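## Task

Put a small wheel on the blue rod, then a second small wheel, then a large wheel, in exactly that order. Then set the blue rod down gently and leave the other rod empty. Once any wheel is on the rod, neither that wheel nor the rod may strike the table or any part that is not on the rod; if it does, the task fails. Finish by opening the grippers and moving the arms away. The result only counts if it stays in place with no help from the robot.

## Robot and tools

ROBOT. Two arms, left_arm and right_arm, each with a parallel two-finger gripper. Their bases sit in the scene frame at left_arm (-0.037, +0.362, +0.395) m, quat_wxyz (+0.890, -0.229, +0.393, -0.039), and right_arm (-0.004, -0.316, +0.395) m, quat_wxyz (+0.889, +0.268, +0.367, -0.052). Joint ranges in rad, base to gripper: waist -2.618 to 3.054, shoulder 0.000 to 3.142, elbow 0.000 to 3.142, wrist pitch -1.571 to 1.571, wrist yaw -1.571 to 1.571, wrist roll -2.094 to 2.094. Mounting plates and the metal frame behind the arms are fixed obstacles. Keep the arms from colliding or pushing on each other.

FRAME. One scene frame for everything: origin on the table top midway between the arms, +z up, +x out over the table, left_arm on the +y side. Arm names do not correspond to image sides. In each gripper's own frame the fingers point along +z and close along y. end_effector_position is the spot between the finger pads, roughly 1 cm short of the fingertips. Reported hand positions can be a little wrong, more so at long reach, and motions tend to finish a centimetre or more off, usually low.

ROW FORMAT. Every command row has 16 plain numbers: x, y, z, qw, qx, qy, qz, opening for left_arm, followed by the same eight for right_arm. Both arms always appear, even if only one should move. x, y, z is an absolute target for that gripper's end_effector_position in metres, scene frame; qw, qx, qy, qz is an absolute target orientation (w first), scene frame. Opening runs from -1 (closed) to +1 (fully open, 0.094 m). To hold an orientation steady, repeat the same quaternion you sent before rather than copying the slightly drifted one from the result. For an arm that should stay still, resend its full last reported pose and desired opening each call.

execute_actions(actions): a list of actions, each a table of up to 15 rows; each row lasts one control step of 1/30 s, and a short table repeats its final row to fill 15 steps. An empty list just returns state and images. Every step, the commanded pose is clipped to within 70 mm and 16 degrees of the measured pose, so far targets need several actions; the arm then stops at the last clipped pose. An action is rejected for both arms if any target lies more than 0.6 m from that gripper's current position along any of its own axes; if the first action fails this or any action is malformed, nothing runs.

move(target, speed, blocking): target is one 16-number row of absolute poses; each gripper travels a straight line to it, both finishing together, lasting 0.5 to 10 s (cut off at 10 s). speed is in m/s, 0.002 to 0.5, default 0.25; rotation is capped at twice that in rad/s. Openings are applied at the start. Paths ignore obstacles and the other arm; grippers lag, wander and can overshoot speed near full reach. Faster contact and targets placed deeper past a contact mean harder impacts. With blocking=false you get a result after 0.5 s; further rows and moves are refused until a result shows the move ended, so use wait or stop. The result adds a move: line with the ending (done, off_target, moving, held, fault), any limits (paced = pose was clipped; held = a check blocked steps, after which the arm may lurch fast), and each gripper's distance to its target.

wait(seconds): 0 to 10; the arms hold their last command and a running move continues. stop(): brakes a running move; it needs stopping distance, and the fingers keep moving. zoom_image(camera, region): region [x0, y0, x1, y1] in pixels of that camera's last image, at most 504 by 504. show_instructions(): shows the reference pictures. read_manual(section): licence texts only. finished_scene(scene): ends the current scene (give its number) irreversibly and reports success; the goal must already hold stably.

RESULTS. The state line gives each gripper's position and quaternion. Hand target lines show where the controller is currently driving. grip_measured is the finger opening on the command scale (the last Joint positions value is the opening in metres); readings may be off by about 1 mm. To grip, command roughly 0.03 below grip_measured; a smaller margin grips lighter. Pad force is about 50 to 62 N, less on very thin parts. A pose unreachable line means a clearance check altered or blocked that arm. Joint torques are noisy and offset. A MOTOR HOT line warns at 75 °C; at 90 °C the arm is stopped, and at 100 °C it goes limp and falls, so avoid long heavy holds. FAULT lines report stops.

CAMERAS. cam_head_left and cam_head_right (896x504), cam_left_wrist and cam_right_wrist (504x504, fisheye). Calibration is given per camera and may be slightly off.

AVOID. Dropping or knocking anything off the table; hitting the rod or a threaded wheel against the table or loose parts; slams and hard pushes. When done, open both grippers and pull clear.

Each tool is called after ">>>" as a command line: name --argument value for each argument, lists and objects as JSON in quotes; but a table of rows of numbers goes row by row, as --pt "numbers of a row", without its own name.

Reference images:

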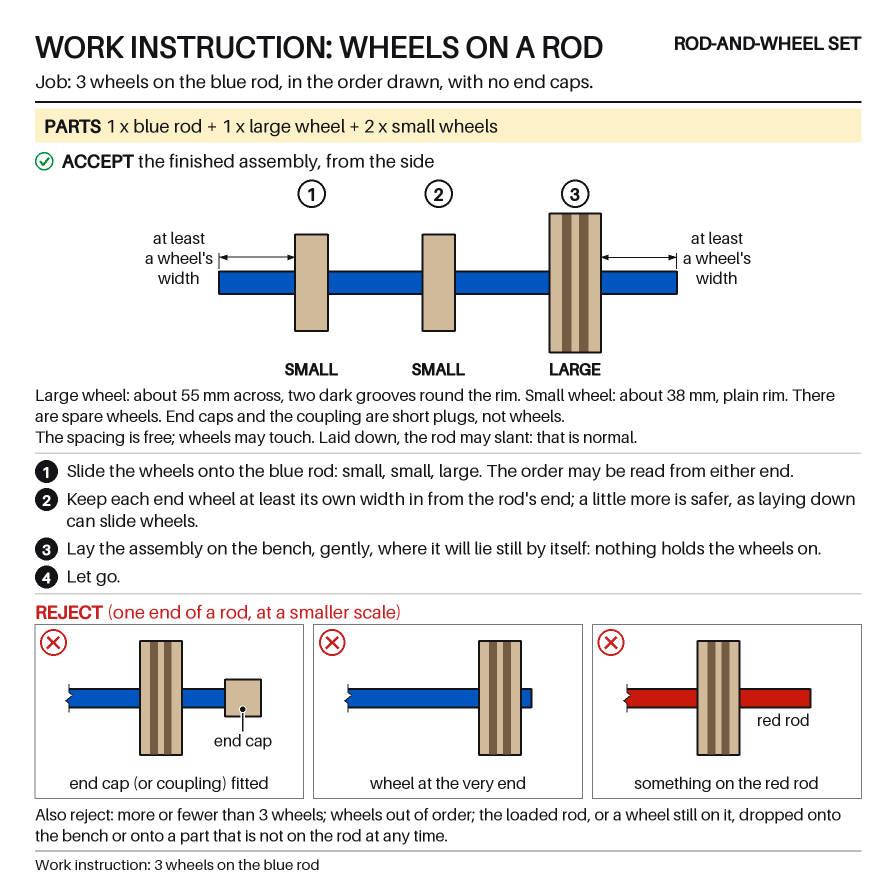

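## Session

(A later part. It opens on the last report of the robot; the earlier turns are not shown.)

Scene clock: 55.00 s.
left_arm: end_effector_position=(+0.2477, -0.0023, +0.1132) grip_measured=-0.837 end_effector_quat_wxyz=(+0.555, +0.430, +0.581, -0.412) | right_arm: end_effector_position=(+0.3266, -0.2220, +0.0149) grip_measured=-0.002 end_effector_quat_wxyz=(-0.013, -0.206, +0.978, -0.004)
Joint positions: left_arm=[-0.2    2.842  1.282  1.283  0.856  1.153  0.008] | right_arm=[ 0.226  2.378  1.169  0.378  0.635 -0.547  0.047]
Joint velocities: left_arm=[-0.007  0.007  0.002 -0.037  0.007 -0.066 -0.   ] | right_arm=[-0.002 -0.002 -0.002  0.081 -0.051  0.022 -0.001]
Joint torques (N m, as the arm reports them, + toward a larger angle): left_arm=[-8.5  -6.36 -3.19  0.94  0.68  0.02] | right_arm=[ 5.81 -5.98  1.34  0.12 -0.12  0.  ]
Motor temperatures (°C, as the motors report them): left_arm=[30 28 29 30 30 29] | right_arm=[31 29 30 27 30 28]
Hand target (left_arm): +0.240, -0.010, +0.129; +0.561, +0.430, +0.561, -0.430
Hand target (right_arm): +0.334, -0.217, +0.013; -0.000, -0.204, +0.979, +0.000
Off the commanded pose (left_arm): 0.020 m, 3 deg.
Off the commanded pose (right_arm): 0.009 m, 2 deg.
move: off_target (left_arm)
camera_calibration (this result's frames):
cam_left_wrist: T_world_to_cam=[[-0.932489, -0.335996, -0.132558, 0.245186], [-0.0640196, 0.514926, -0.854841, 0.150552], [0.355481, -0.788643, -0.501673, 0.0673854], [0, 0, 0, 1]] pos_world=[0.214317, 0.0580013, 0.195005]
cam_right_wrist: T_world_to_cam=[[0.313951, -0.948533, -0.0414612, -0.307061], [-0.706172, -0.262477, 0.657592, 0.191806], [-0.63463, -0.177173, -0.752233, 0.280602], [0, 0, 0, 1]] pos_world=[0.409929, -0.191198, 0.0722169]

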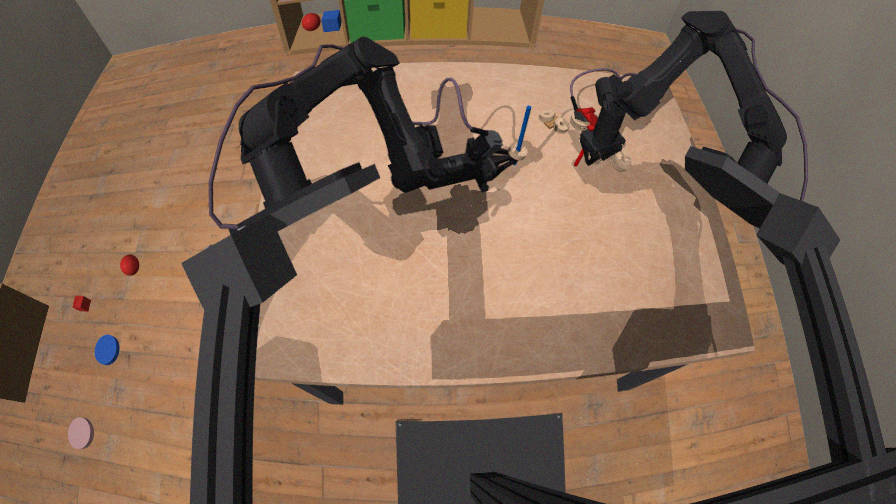

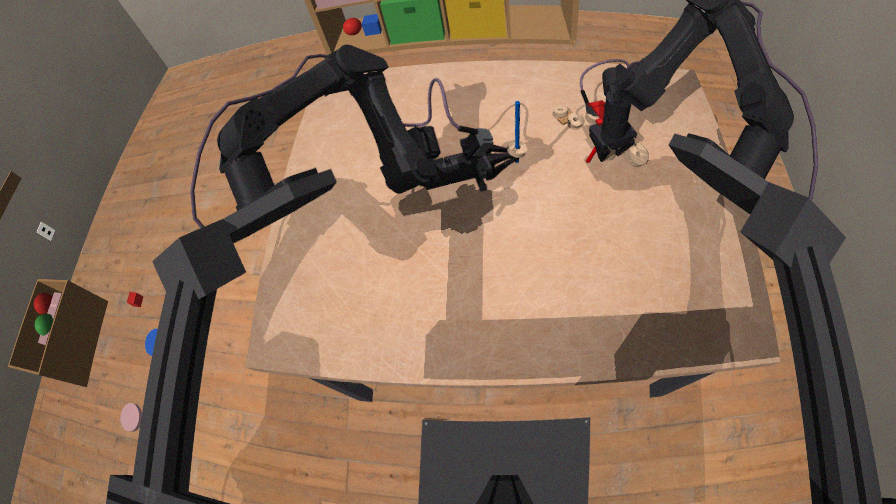

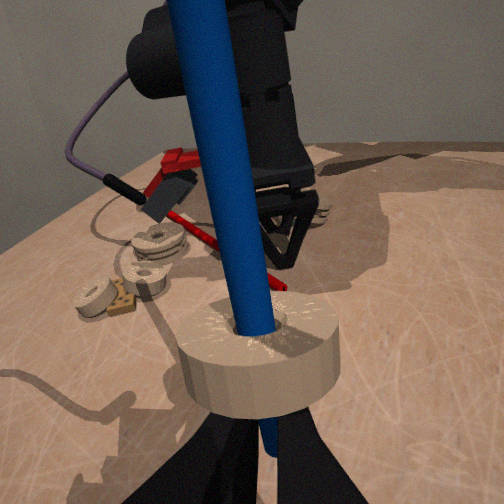

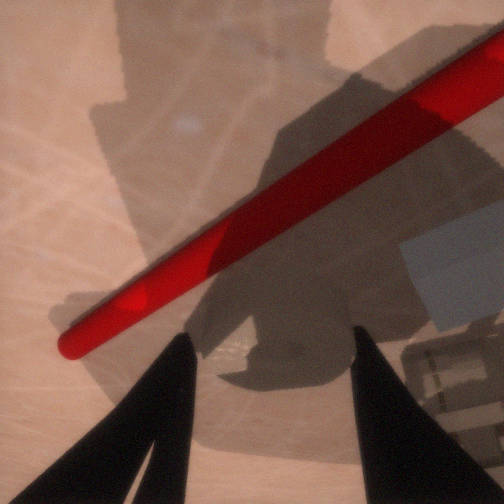

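>>> execute_actions --actions '[[[0.24,-0.01,0.13,0.561,0.43,0.561,-0.43,-0.9, 0.334,-0.217,0.012,0,-0.204,0.979,0,-0.27]],[[0.24,-0.01,0.13,0.561,0.43,0.561,-0.43,-0.9, 0.334,-0.217,0.012,0,-0.204,0.979,0,-0.27]]]'

>>> move --target '[0.24,-0.01,0.13,0.561,0.43,0.561,-0.43,-0.9, 0.29,-0.12,0.31,0,-0.204,0.979,0,-0.27]' --speed 0.3

>>> move --target '[0.24,-0.01,0.13,0.561,0.43,0.561,-0.43,-0.9, 0.239,0.004,0.303,0,-0.204,0.979,0,-0.27]' --speed 0.15

>>> zoom_image --camera "cam_right_wrist" --region '[170, 250, 370, 420]'

Scene clock: 56.33 s.
left_arm: end_effector_position=(+0.2477, -0.0023, +0.1132) grip_measured=-0.837 end_effector_quat_wxyz=(+0.555, +0.430, +0.580, -0.412) | right_arm: end_effector_position=(+0.3278, -0.2218, +0.0148) grip_measured=-0.207 end_effector_quat_wxyz=(-0.011, -0.206, +0.978, -0.004)
Joint positions: left_arm=[-0.2    2.842  1.282  1.283  0.856  1.153  0.008] | right_arm=[ 0.226  2.378  1.169  0.384  0.633 -0.551  0.037]
Joint velocities: left_arm=[ 0.002 -0.022 -0.002  0.007  0.007  0.037 -0.   ] | right_arm=[-0.002 -0.012  0.002  0.095 -0.022  0.007  0.   ]
Joint torques (N m, as the arm reports them, + toward a larger angle): left_arm=[-8.51 -6.37 -3.17  0.94  0.67  0.03] | right_arm=[ 5.66 -5.83  1.35  0.14 -0.15 -0.05]
Motor temperatures (°C, as the motors report them): left_arm=[30 28 29 30 30 29] | right_arm=[31 29 30 27 30 28]
Hand target (left_arm): +0.240, -0.010, +0.129; +0.561, +0.430, +0.561, -0.430
Hand target (right_arm): +0.334, -0.217, +0.012; +0.000, -0.204, +0.979, -0.000
Off the commanded pose (left_arm): 0.020 m, 3 deg.
Off the commanded pose (right_arm): 0.008 m, 1 deg.
camera_calibration (this result's frames):
cam_left_wrist: T_world_to_cam=[[-0.932528, -0.335897, -0.132533, 0.245174], [-0.0638591, 0.514649, -0.85502, 0.150589], [0.355406, -0.788866, -0.501374, 0.0674014], [0, 0, 0, 1]] pos_world=[0.214293, 0.0580232, 0.195044]
cam_right_wrist: T_world_to_cam=[[0.315138, -0.948131, -0.0416587, -0.307491], [-0.708882, -0.264348, 0.653916, 0.193257], [-0.631011, -0.176542, -0.755419, 0.280378], [0, 0, 0, 1]] pos_world=[0.41082, -0.190956, 0.0726195]

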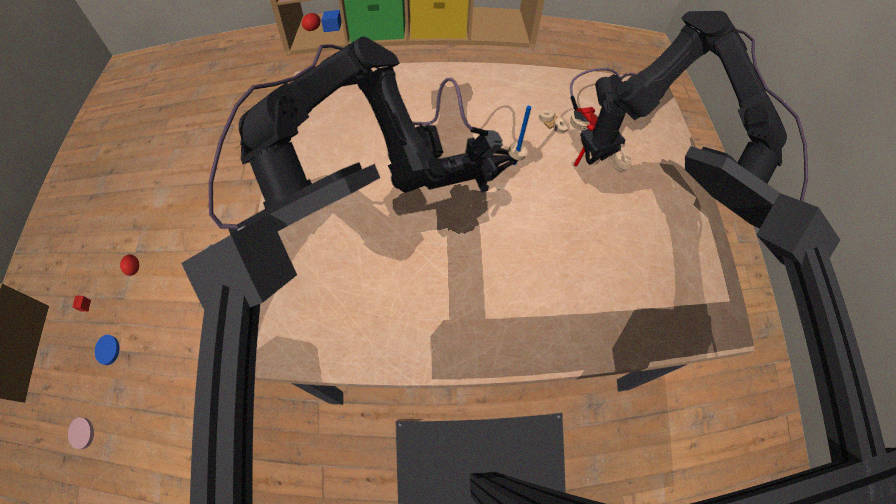

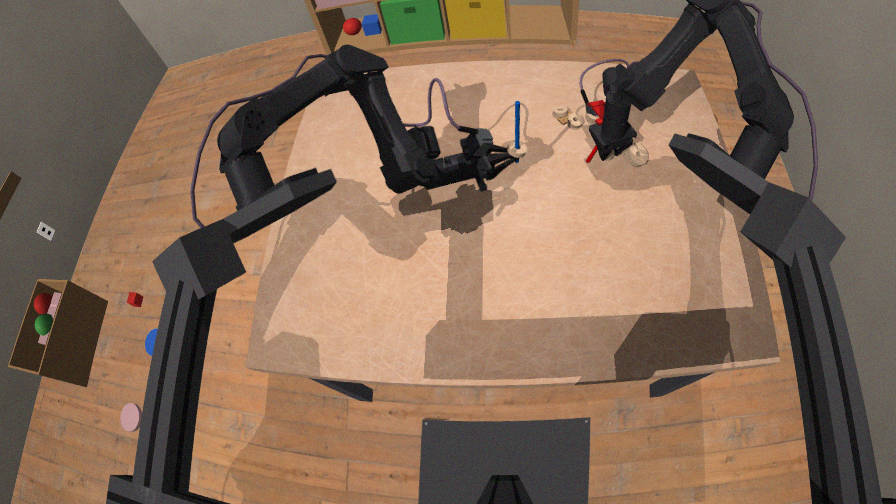

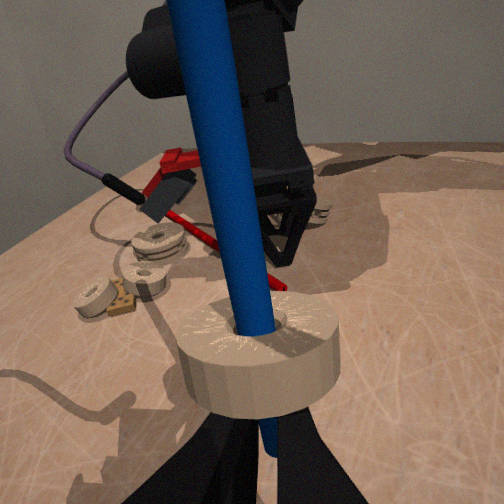

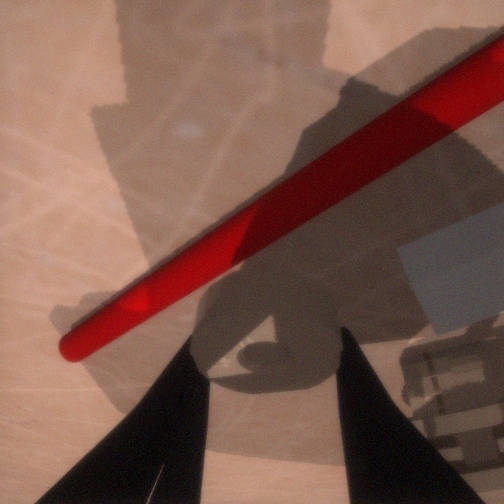

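Scene clock: 58.30 s.
left_arm: end_effector_position=(+0.2473, -0.0034, +0.1144) grip_measured=-0.837 end_effector_quat_wxyz=(+0.556, +0.431, +0.579, -0.413) | right_arm: end_effector_position=(+0.2879, -0.1278, +0.3042) grip_measured=-0.207 end_effector_quat_wxyz=(+0.001, -0.203, +0.979, -0.002)
Joint positions: left_arm=[-0.203  2.842  1.282  1.283  0.856  1.153  0.008] | right_arm=[ 1.024  2.012  1.131 -0.729  0.948  0.52   0.037]
Joint velocities: left_arm=[-0.002 -0.007 -0.012 -0.007 -0.037  0.037  0.   ] | right_arm=[ 0.002 -0.007  0.022 -0.037 -0.095  0.037 -0.001]
Joint torques (N m, as the arm reports them, + toward a larger angle): left_arm=[-8.32 -6.37 -3.18  0.94  0.68  0.03] | right_arm=[ 7.   -4.13  5.52 -0.34  0.05  0.04]
Motor temperatures (°C, as the motors report them): left_arm=[30 28 29 30 31 29] | right_arm=[31 29 30 27 30 28]
Hand target (left_arm): +0.240, -0.010, +0.130; +0.561, +0.430, +0.561, -0.430
Hand target (right_arm): +0.290, -0.125, +0.308; +0.004, -0.205, +0.979, -0.004
Off the commanded pose (left_arm): 0.018 m, 3 deg.
Off the commanded pose (right_arm): 0.010 m, 0 deg.
move: off_target (left_arm)
camera_calibration (this result's frames):
cam_left_wrist: T_world_to_cam=[[-0.932975, -0.334517, -0.132875, 0.244793], [-0.0619532, 0.512891, -0.856215, 0.151768], [0.354569, -0.790596, -0.499239, 0.067154], [0, 0, 0, 1]] pos_world=[0.213977, 0.0571389, 0.195999]
cam_right_wrist: T_world_to_cam=[[0.30918, -0.950091, -0.041653, -0.192324], [-0.724533, -0.263696, 0.636801, 0.0103841], [-0.616003, -0.166707, -0.769902, 0.491709], [0, 0, 0, 1]] pos_world=[0.36988, -0.0980161, 0.363944]

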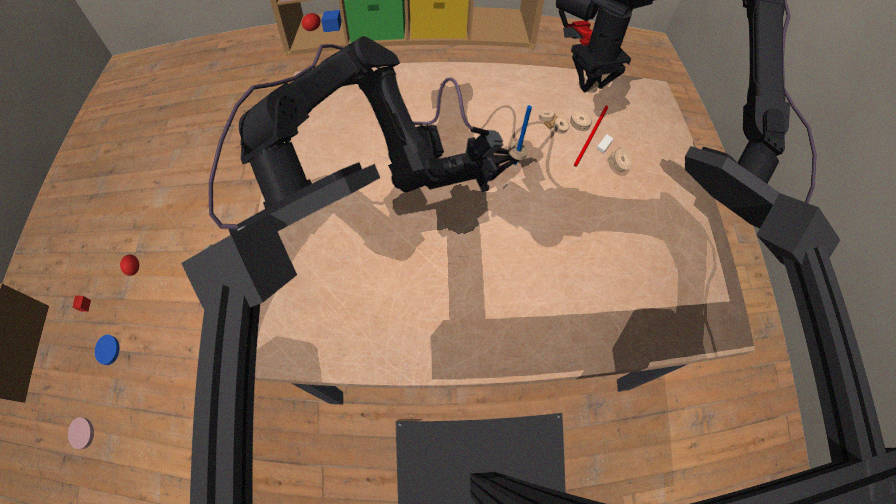

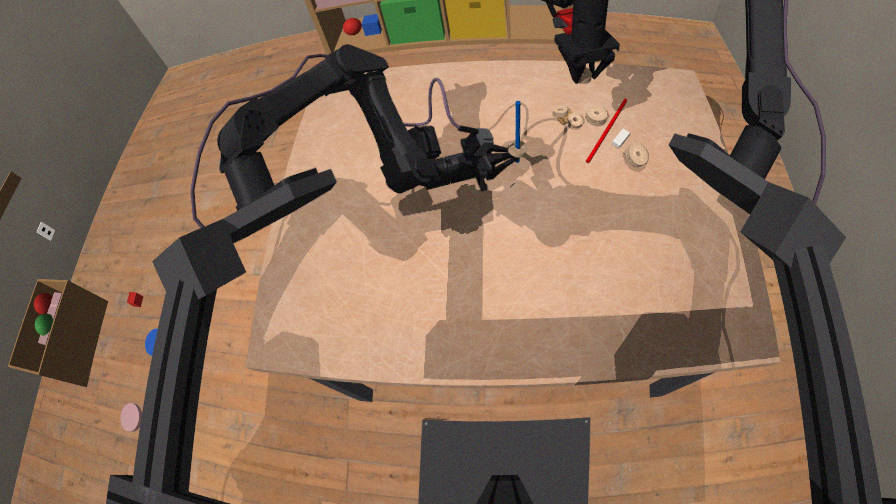

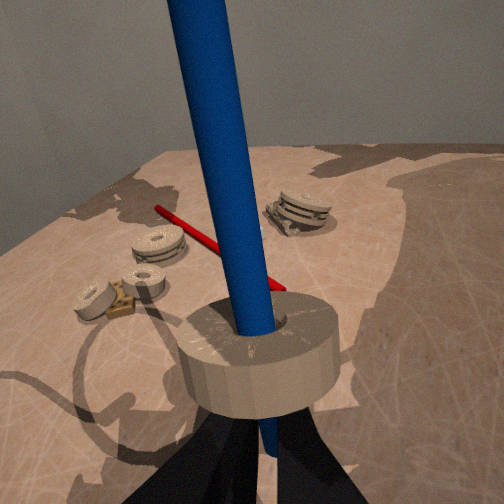

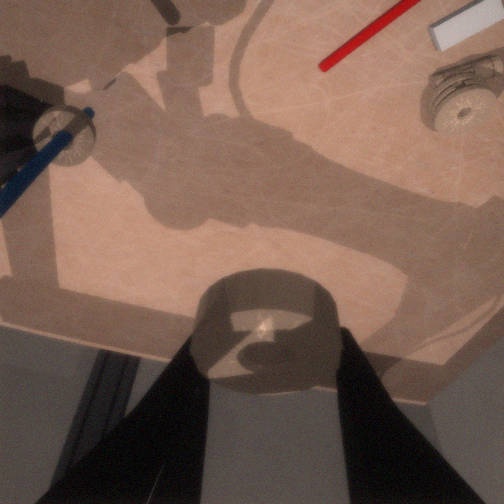

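Scene clock: 59.70 s.
left_arm: end_effector_position=(+0.2478, -0.0020, +0.1129) grip_measured=-0.837 end_effector_quat_wxyz=(+0.555, +0.430, +0.581, -0.411) | right_arm: end_effector_position=(+0.2393, -0.0036, +0.2934) grip_measured=-0.207 end_effector_quat_wxyz=(-0.005, -0.199, +0.980, -0.006)
Joint positions: left_arm=[-0.199  2.842  1.282  1.283  0.856  1.153  0.008] | right_arm=[ 1.167  2.522  1.552 -0.854  0.923  0.784  0.037]
Joint velocities: left_arm=[-0.002 -0.017 -0.007 -0.037 -0.037  0.051  0.   ] | right_arm=[-0.007  0.007  0.002 -0.095  0.007  0.022  0.   ]
Joint torques (N m, as the arm reports them, + toward a larger angle): left_arm=[-8.59 -6.35 -3.23  0.94  0.69  0.04] | right_arm=[ 9.72 -6.17  5.7  -0.29 -0.08  0.04]
Motor temperatures (°C, as the motors report them): left_arm=[30 28 29 30 31 29] | right_arm=[31 29 30 27 30 28]
Hand target (left_arm): +0.240, -0.010, +0.129; +0.561, +0.430, +0.561, -0.430
Hand target (right_arm): +0.238, +0.003, +0.303; +0.001, -0.204, +0.979, -0.000
Off the commanded pose (left_arm): 0.020 m, 3 deg.
Off the commanded pose (right_arm): 0.012 m, 1 deg.
move: off_target (left_arm, right_arm)
camera_calibration (this result's frames):
cam_left_wrist: T_world_to_cam=[[-0.932376, -0.336341, -0.132473, 0.245281], [-0.0644964, 0.515364, -0.854541, 0.150258], [0.355689, -0.788209, -0.502206, 0.0674466], [0, 0, 0, 1]] pos_world=[0.214396, 0.0582228, 0.194767]
cam_right_wrist: T_world_to_cam=[[0.300969, -0.952957, -0.0359235, -0.0593988], [-0.720723, -0.251968, 0.64581, 0.0113031], [-0.62448, -0.168478, -0.762653, 0.474144], [0, 0, 0, 1]] pos_world=[0.322118, 0.0261263, 0.352174]

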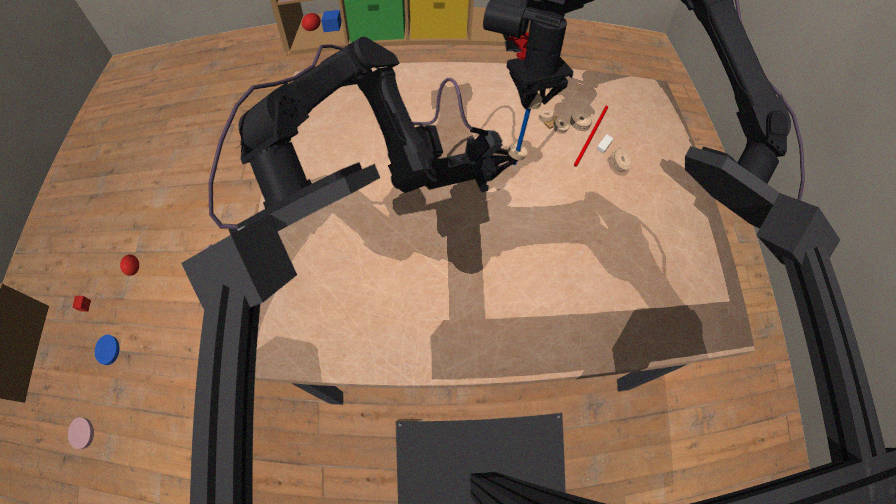

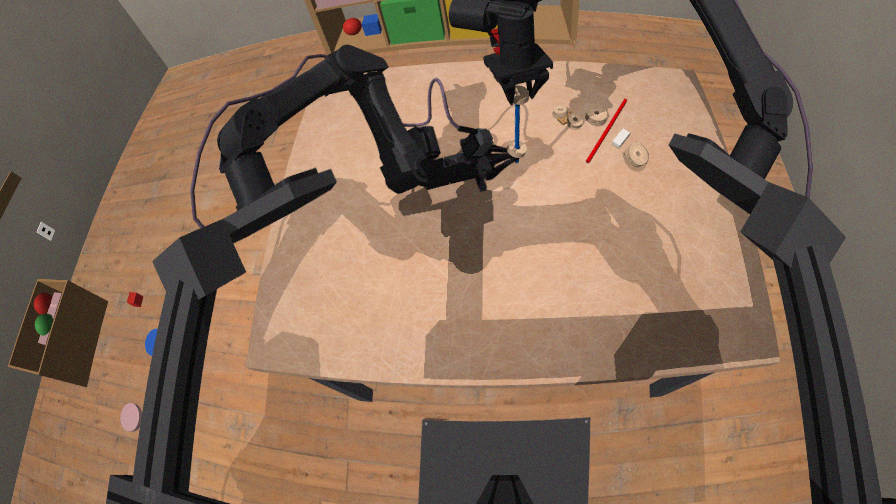

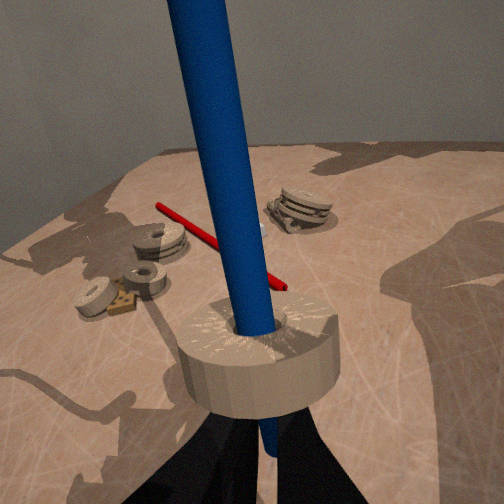

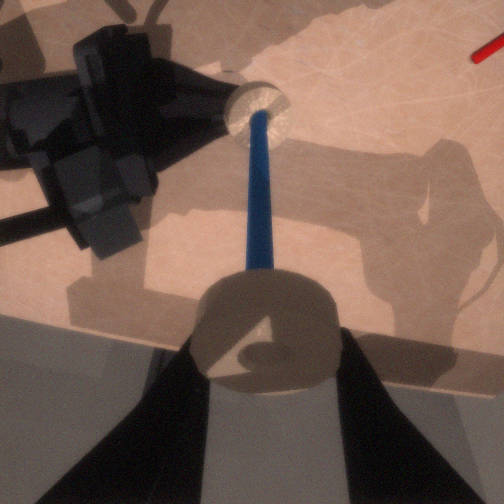

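Region (170, 250, 370, 420) of cam_right_wrist's 504x504 image, scaled by 2.520, with more detail than that image has; it fills the top 428 rows of this view, and the rest is white.

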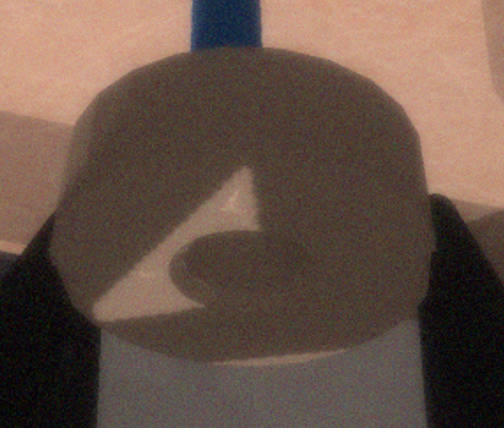

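>>> move --target '[0.24,-0.01,0.13,0.561,0.43,0.561,-0.43,-0.9, 0.239,-0.0005,0.285,0,-0.204,0.979,0,-0.27]' --speed 0.02

Scene clock: 61.50 s.
left_arm: end_effector_position=(+0.2474, -0.0034, +0.1143) grip_measured=-0.837 end_effector_quat_wxyz=(+0.556, +0.431, +0.579, -0.413) | right_arm: end_effector_position=(+0.2425, -0.0025, +0.2843) grip_measured=-0.207 end_effector_quat_wxyz=(-0.005, -0.199, +0.980, -0.002)
Joint positions: left_arm=[-0.203  2.842  1.282  1.283  0.856  1.153  0.008] | right_arm=[ 1.144  2.522  1.539 -0.802  0.923  0.738  0.037]
Joint velocities: left_arm=[-0.002 -0.002  0.012 -0.066  0.037  0.051 -0.   ] | right_arm=[-0.007  0.002 -0.012 -0.051 -0.037 -0.081  0.   ]
Joint torques (N m, as the arm reports them, + toward a larger angle): left_arm=[-8.34 -6.36 -3.17  0.95  0.67  0.04] | right_arm=[ 9.18 -6.37  2.8   0.02  0.05 -0.03]
Motor temperatures (°C, as the motors report them): left_arm=[30 28 29 30 31 29] | right_arm=[31 29 30 27 30 28]
Hand target (left_arm): +0.240, -0.010, +0.130; +0.561, +0.430, +0.561, -0.430
Hand target (right_arm): +0.239, -0.001, +0.285; -0.000, -0.204, +0.979, -0.000
Off the commanded pose (left_arm): 0.019 m, 3 deg.
Off the commanded pose (right_arm): 0.004 m, 1 deg.
move: off_target (left_arm)
camera_calibration (this result's frames):
cam_left_wrist: T_world_to_cam=[[-0.932936, -0.334617, -0.1329, 0.244805], [-0.0621134, 0.513168, -0.856037, 0.151731], [0.354644, -0.790373, -0.499537, 0.0671385], [0, 0, 0, 1]] pos_world=[0.214001, 0.0571168, 0.19596]
cam_right_wrist: T_world_to_cam=[[0.301601, -0.952423, -0.0438987, -0.0575672], [-0.718841, -0.257397, 0.645766, 0.0193798], [-0.626342, -0.163207, -0.762272, 0.46969], [0, 0, 0, 1]] pos_world=[0.32548, 0.0268169, 0.34299]

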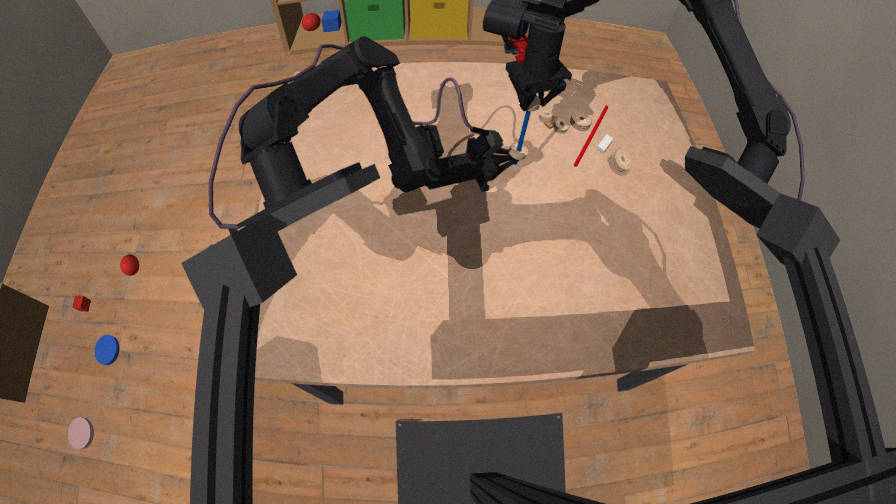

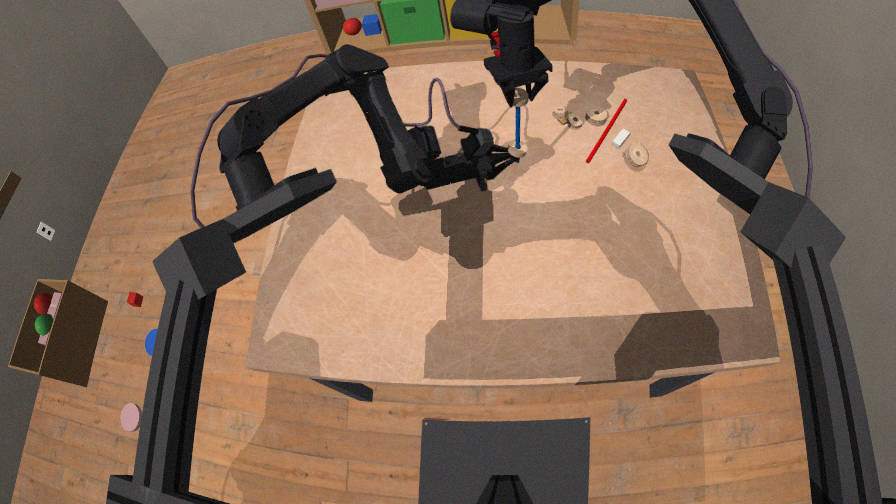

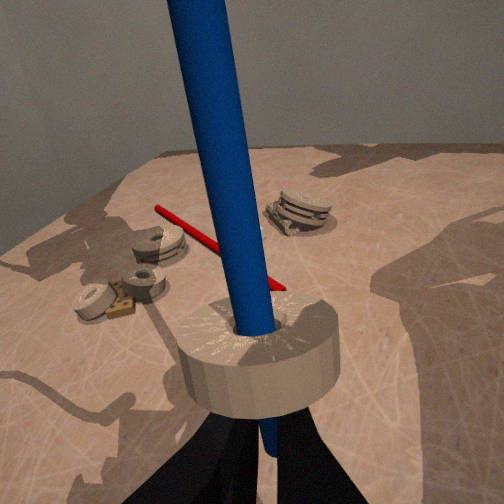

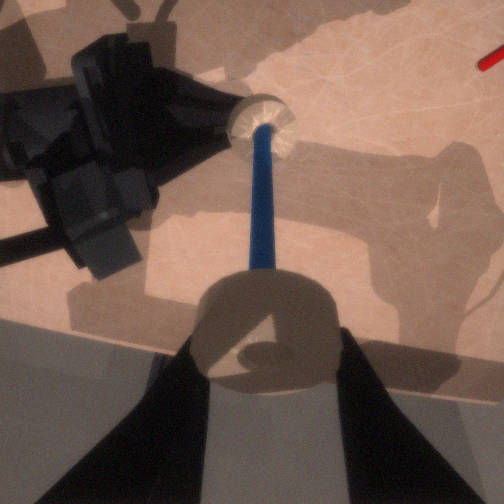

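>>> move --target '[0.24,-0.01,0.13,0.561,0.43,0.561,-0.43,-0.9, 0.2355,-0.001,0.283,0,-0.204,0.979,0,-0.27]' --speed 0.01

Scene clock: 64.40 s.
left_arm: end_effector_position=(+0.2484, -0.0014, +0.1112) grip_measured=-0.837 end_effector_quat_wxyz=(+0.554, +0.431, +0.584, -0.408) | right_arm: end_effector_position=(+0.2424, -0.0046, +0.2794) grip_measured=-0.207 end_effector_quat_wxyz=(-0.008, -0.195, +0.981, -0.004)
Joint positions: left_arm=[-0.198  2.842  1.282  1.283  0.848  1.154  0.008] | right_arm=[ 1.133  2.522  1.53  -0.788  0.923  0.737  0.037]
Joint velocities: left_arm=[-0.002  0.012 -0.007 -0.051 -0.095 -0.051 -0.   ] | right_arm=[ 0.002 -0.002  0.007  0.022 -0.022 -0.022 -0.001]
Joint torques (N m, as the arm reports them, + toward a larger angle): left_arm=[-8.65 -6.34 -3.18  0.94  0.73  0.02] | right_arm=[ 9.78 -6.1   1.97  0.17  0.01 -0.02]
Motor temperatures (°C, as the motors report them): left_arm=[30 28 29 30 31 29] | right_arm=[31 29 30 27 30 28]
Hand target (left_arm): +0.240, -0.010, +0.129; +0.561, +0.430, +0.561, -0.430
Hand target (right_arm): +0.236, -0.001, +0.283; -0.000, -0.204, +0.979, -0.000
Off the commanded pose (left_arm): 0.022 m, 4 deg.
Off the commanded pose (right_arm): 0.009 m, 2 deg.
move: off_target (left_arm)
camera_calibration (this result's frames):
cam_left_wrist: T_world_to_cam=[[-0.931289, -0.338747, -0.133979, 0.245761], [-0.0674701, 0.521826, -0.850379, 0.148831], [0.357977, -0.78291, -0.508826, 0.067069], [0, 0, 0, 1]] pos_world=[0.214907, 0.0580958, 0.193616]
cam_right_wrist: T_world_to_cam=[[0.292298, -0.955448, -0.0409992, -0.0582811], [-0.718266, -0.247639, 0.650207, 0.020559], [-0.631392, -0.160606, -0.75865, 0.465771], [0, 0, 0, 1]] pos_world=[0.325886, 0.0242123, 0.337601]

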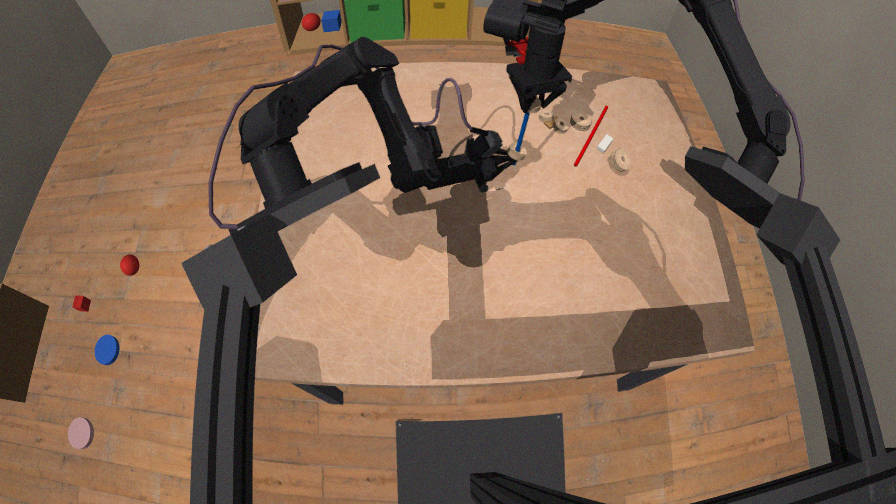

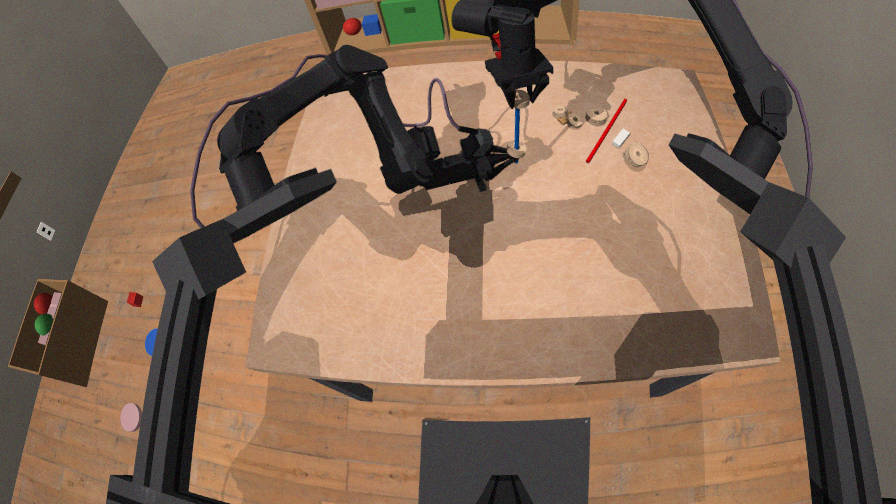

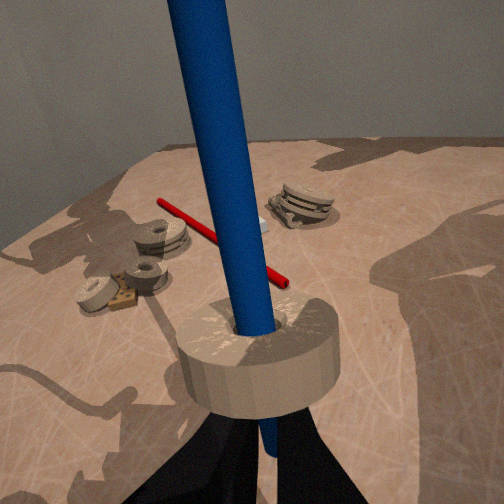

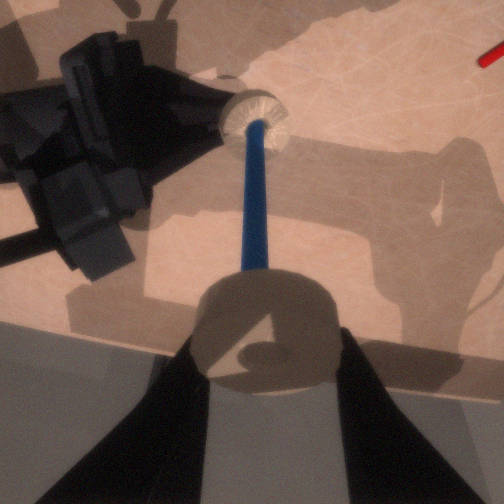

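>>> move --target '[0.24,-0.01,0.13,0.561,0.43,0.561,-0.43,-0.9, 0.236,0.004,0.302,0,-0.204,0.979,0,-0.27]' --speed 0.03

>>> move --target '[0.24,-0.01,0.13,0.561,0.43,0.561,-0.43,-0.9, 0.236,0.000,0.285,0,-0.204,0.979,0,-0.27]' --speed 0.02

Scene clock: 65.90 s.
left_arm: end_effector_position=(+0.2474, -0.0034, +0.1143) grip_measured=-0.837 end_effector_quat_wxyz=(+0.556, +0.431, +0.579, -0.412) | right_arm: end_effector_position=(+0.2394, -0.0042, +0.2918) grip_measured=-0.207 end_effector_quat_wxyz=(-0.006, -0.196, +0.981, -0.006)
Joint positions: left_arm=[-0.203  2.842  1.282  1.283  0.856  1.154  0.008] | right_arm=[ 1.163  2.522  1.549 -0.85   0.923  0.787  0.037]
Joint velocities: left_arm=[-0.002  0.007  0.007  0.037 -0.007 -0.051  0.   ] | right_arm=[-0.012 -0.007  0.002 -0.037  0.022 -0.022  0.001]
Joint torques (N m, as the arm reports them, + toward a larger angle): left_arm=[-8.28 -6.37 -3.19  0.94  0.65  0.02] | right_arm=[10.2  -5.79  5.56 -0.3  -0.04  0.11]
Motor temperatures (°C, as the motors report them): left_arm=[30 28 29 30 31 29] | right_arm=[32 29 30 27 30 28]
Hand target (left_arm): +0.240, -0.010, +0.130; +0.561, +0.430, +0.561, -0.430
Hand target (right_arm): +0.236, +0.004, +0.302; +0.001, -0.204, +0.979, -0.000
Off the commanded pose (left_arm): 0.019 m, 3 deg.
Off the commanded pose (right_arm): 0.014 m, 1 deg.
move: off_target (left_arm, right_arm)
camera_calibration (this result's frames):
cam_left_wrist: T_world_to_cam=[[-0.932806, -0.334527, -0.134031, 0.244902], [-0.0611514, 0.513454, -0.855935, 0.151482], [0.355153, -0.790226, -0.49941, 0.0669987], [0, 0, 0, 1]] pos_world=[0.213915, 0.0570914, 0.195943]
cam_right_wrist: T_world_to_cam=[[0.29483, -0.954909, -0.0349714, -0.0589608], [-0.720942, -0.246315, 0.647744, 0.0117876], [-0.627151, -0.165762, -0.761055, 0.473018], [0, 0, 0, 1]] pos_world=[0.322535, 0.0250098, 0.350295]

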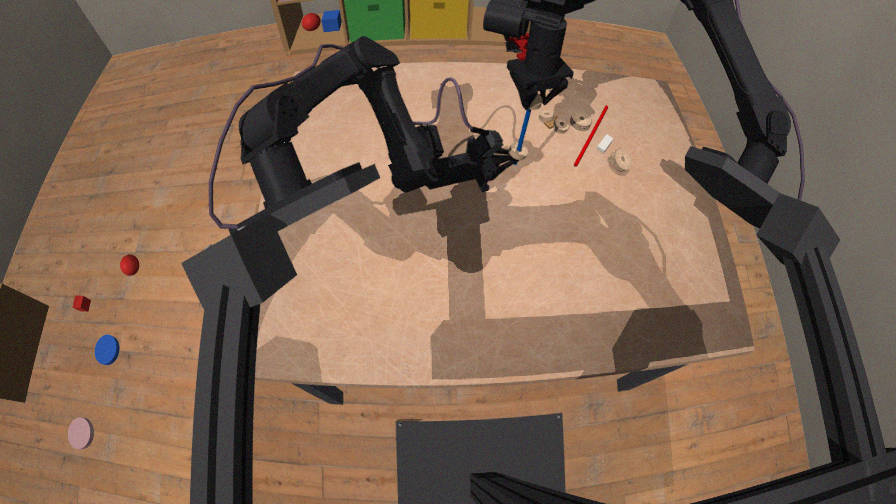

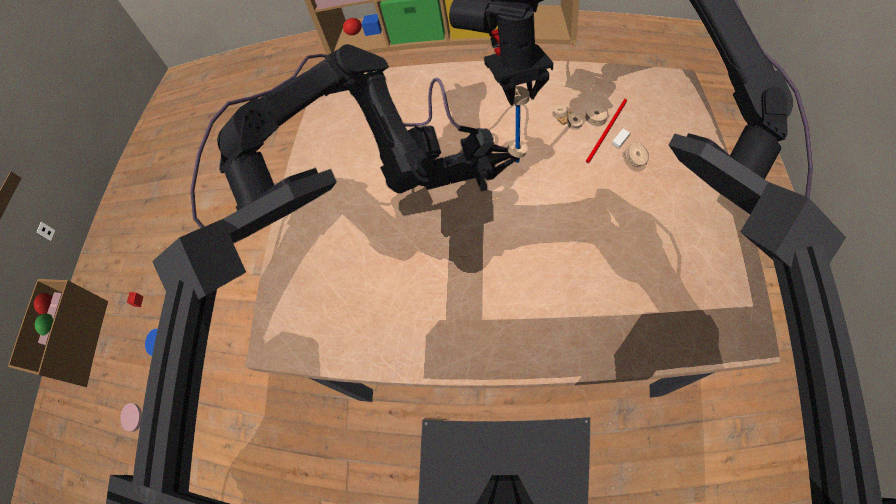

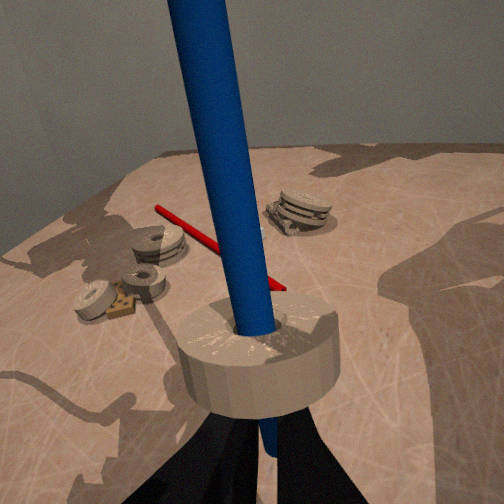

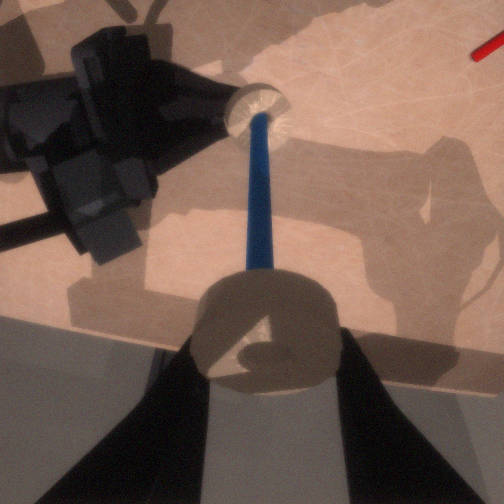

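Scene clock: 67.43 s.
left_arm: end_effector_position=(+0.2478, -0.0020, +0.1128) grip_measured=-0.837 end_effector_quat_wxyz=(+0.555, +0.431, +0.581, -0.411) | right_arm: end_effector_position=(+0.2406, -0.0017, +0.2856) grip_measured=-0.207 end_effector_quat_wxyz=(-0.004, -0.198, +0.980, -0.001)
Joint positions: left_arm=[-0.199  2.842  1.282  1.283  0.855  1.154  0.008] | right_arm=[ 1.15   2.522  1.535 -0.799  0.923  0.746  0.037]
Joint velocities: left_arm=[-0.002  0.012  0.007 -0.022 -0.051 -0.022 -0.001] | right_arm=[ 0.002 -0.012  0.012 -0.022  0.007  0.022  0.001]
Joint torques (N m, as the arm reports them, + toward a larger angle): left_arm=[-8.6  -6.39 -3.19  0.94  0.67  0.02] | right_arm=[ 8.92 -5.99  2.52  0.04 -0.01 -0.08]
Motor temperatures (°C, as the motors report them): left_arm=[30 28 29 30 31 29] | right_arm=[32 29 30 27 30 28]
Hand target (left_arm): +0.240, -0.010, +0.129; +0.561, +0.430, +0.561, -0.430
Hand target (right_arm): +0.236, -0.000, +0.285; -0.000, -0.204, +0.979, -0.000
Off the commanded pose (left_arm): 0.020 m, 3 deg.
Off the commanded pose (right_arm): 0.005 m, 1 deg.
move: off_target (left_arm)
camera_calibration (this result's frames):
cam_left_wrist: T_world_to_cam=[[-0.932209, -0.336348, -0.133629, 0.24539], [-0.0636955, 0.515929, -0.85426, 0.149972], [0.356272, -0.787837, -0.502377, 0.0672905], [0, 0, 0, 1]] pos_world=[0.214333, 0.0581754, 0.194711]
cam_right_wrist: T_world_to_cam=[[0.299301, -0.953052, -0.0459308, -0.0550076], [-0.721003, -0.257432, 0.643338, 0.0185062], [-0.624959, -0.159436, -0.764204, 0.46988], [0, 0, 0, 1]] pos_world=[0.323462, 0.0272545, 0.344651]

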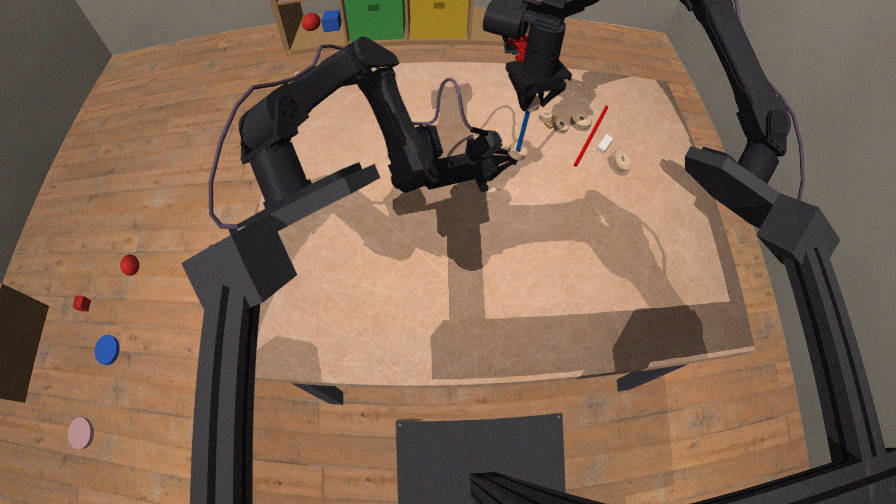

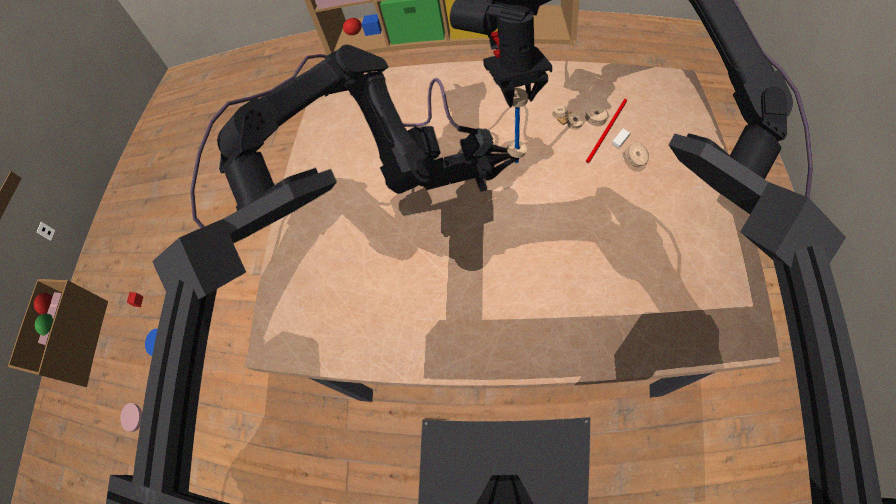

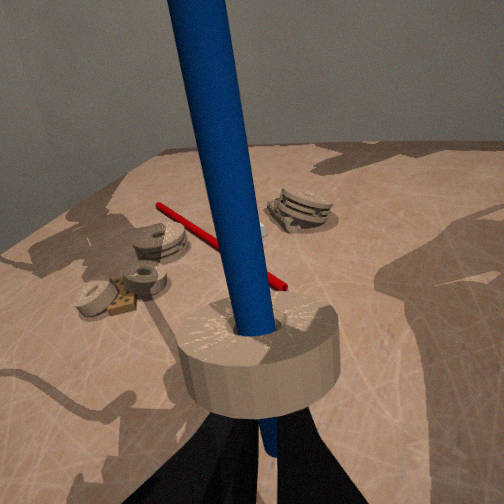

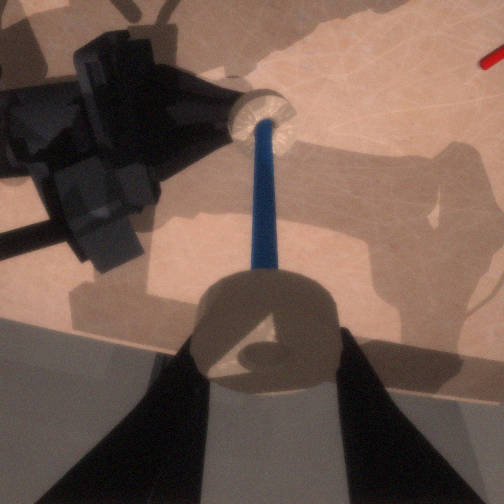

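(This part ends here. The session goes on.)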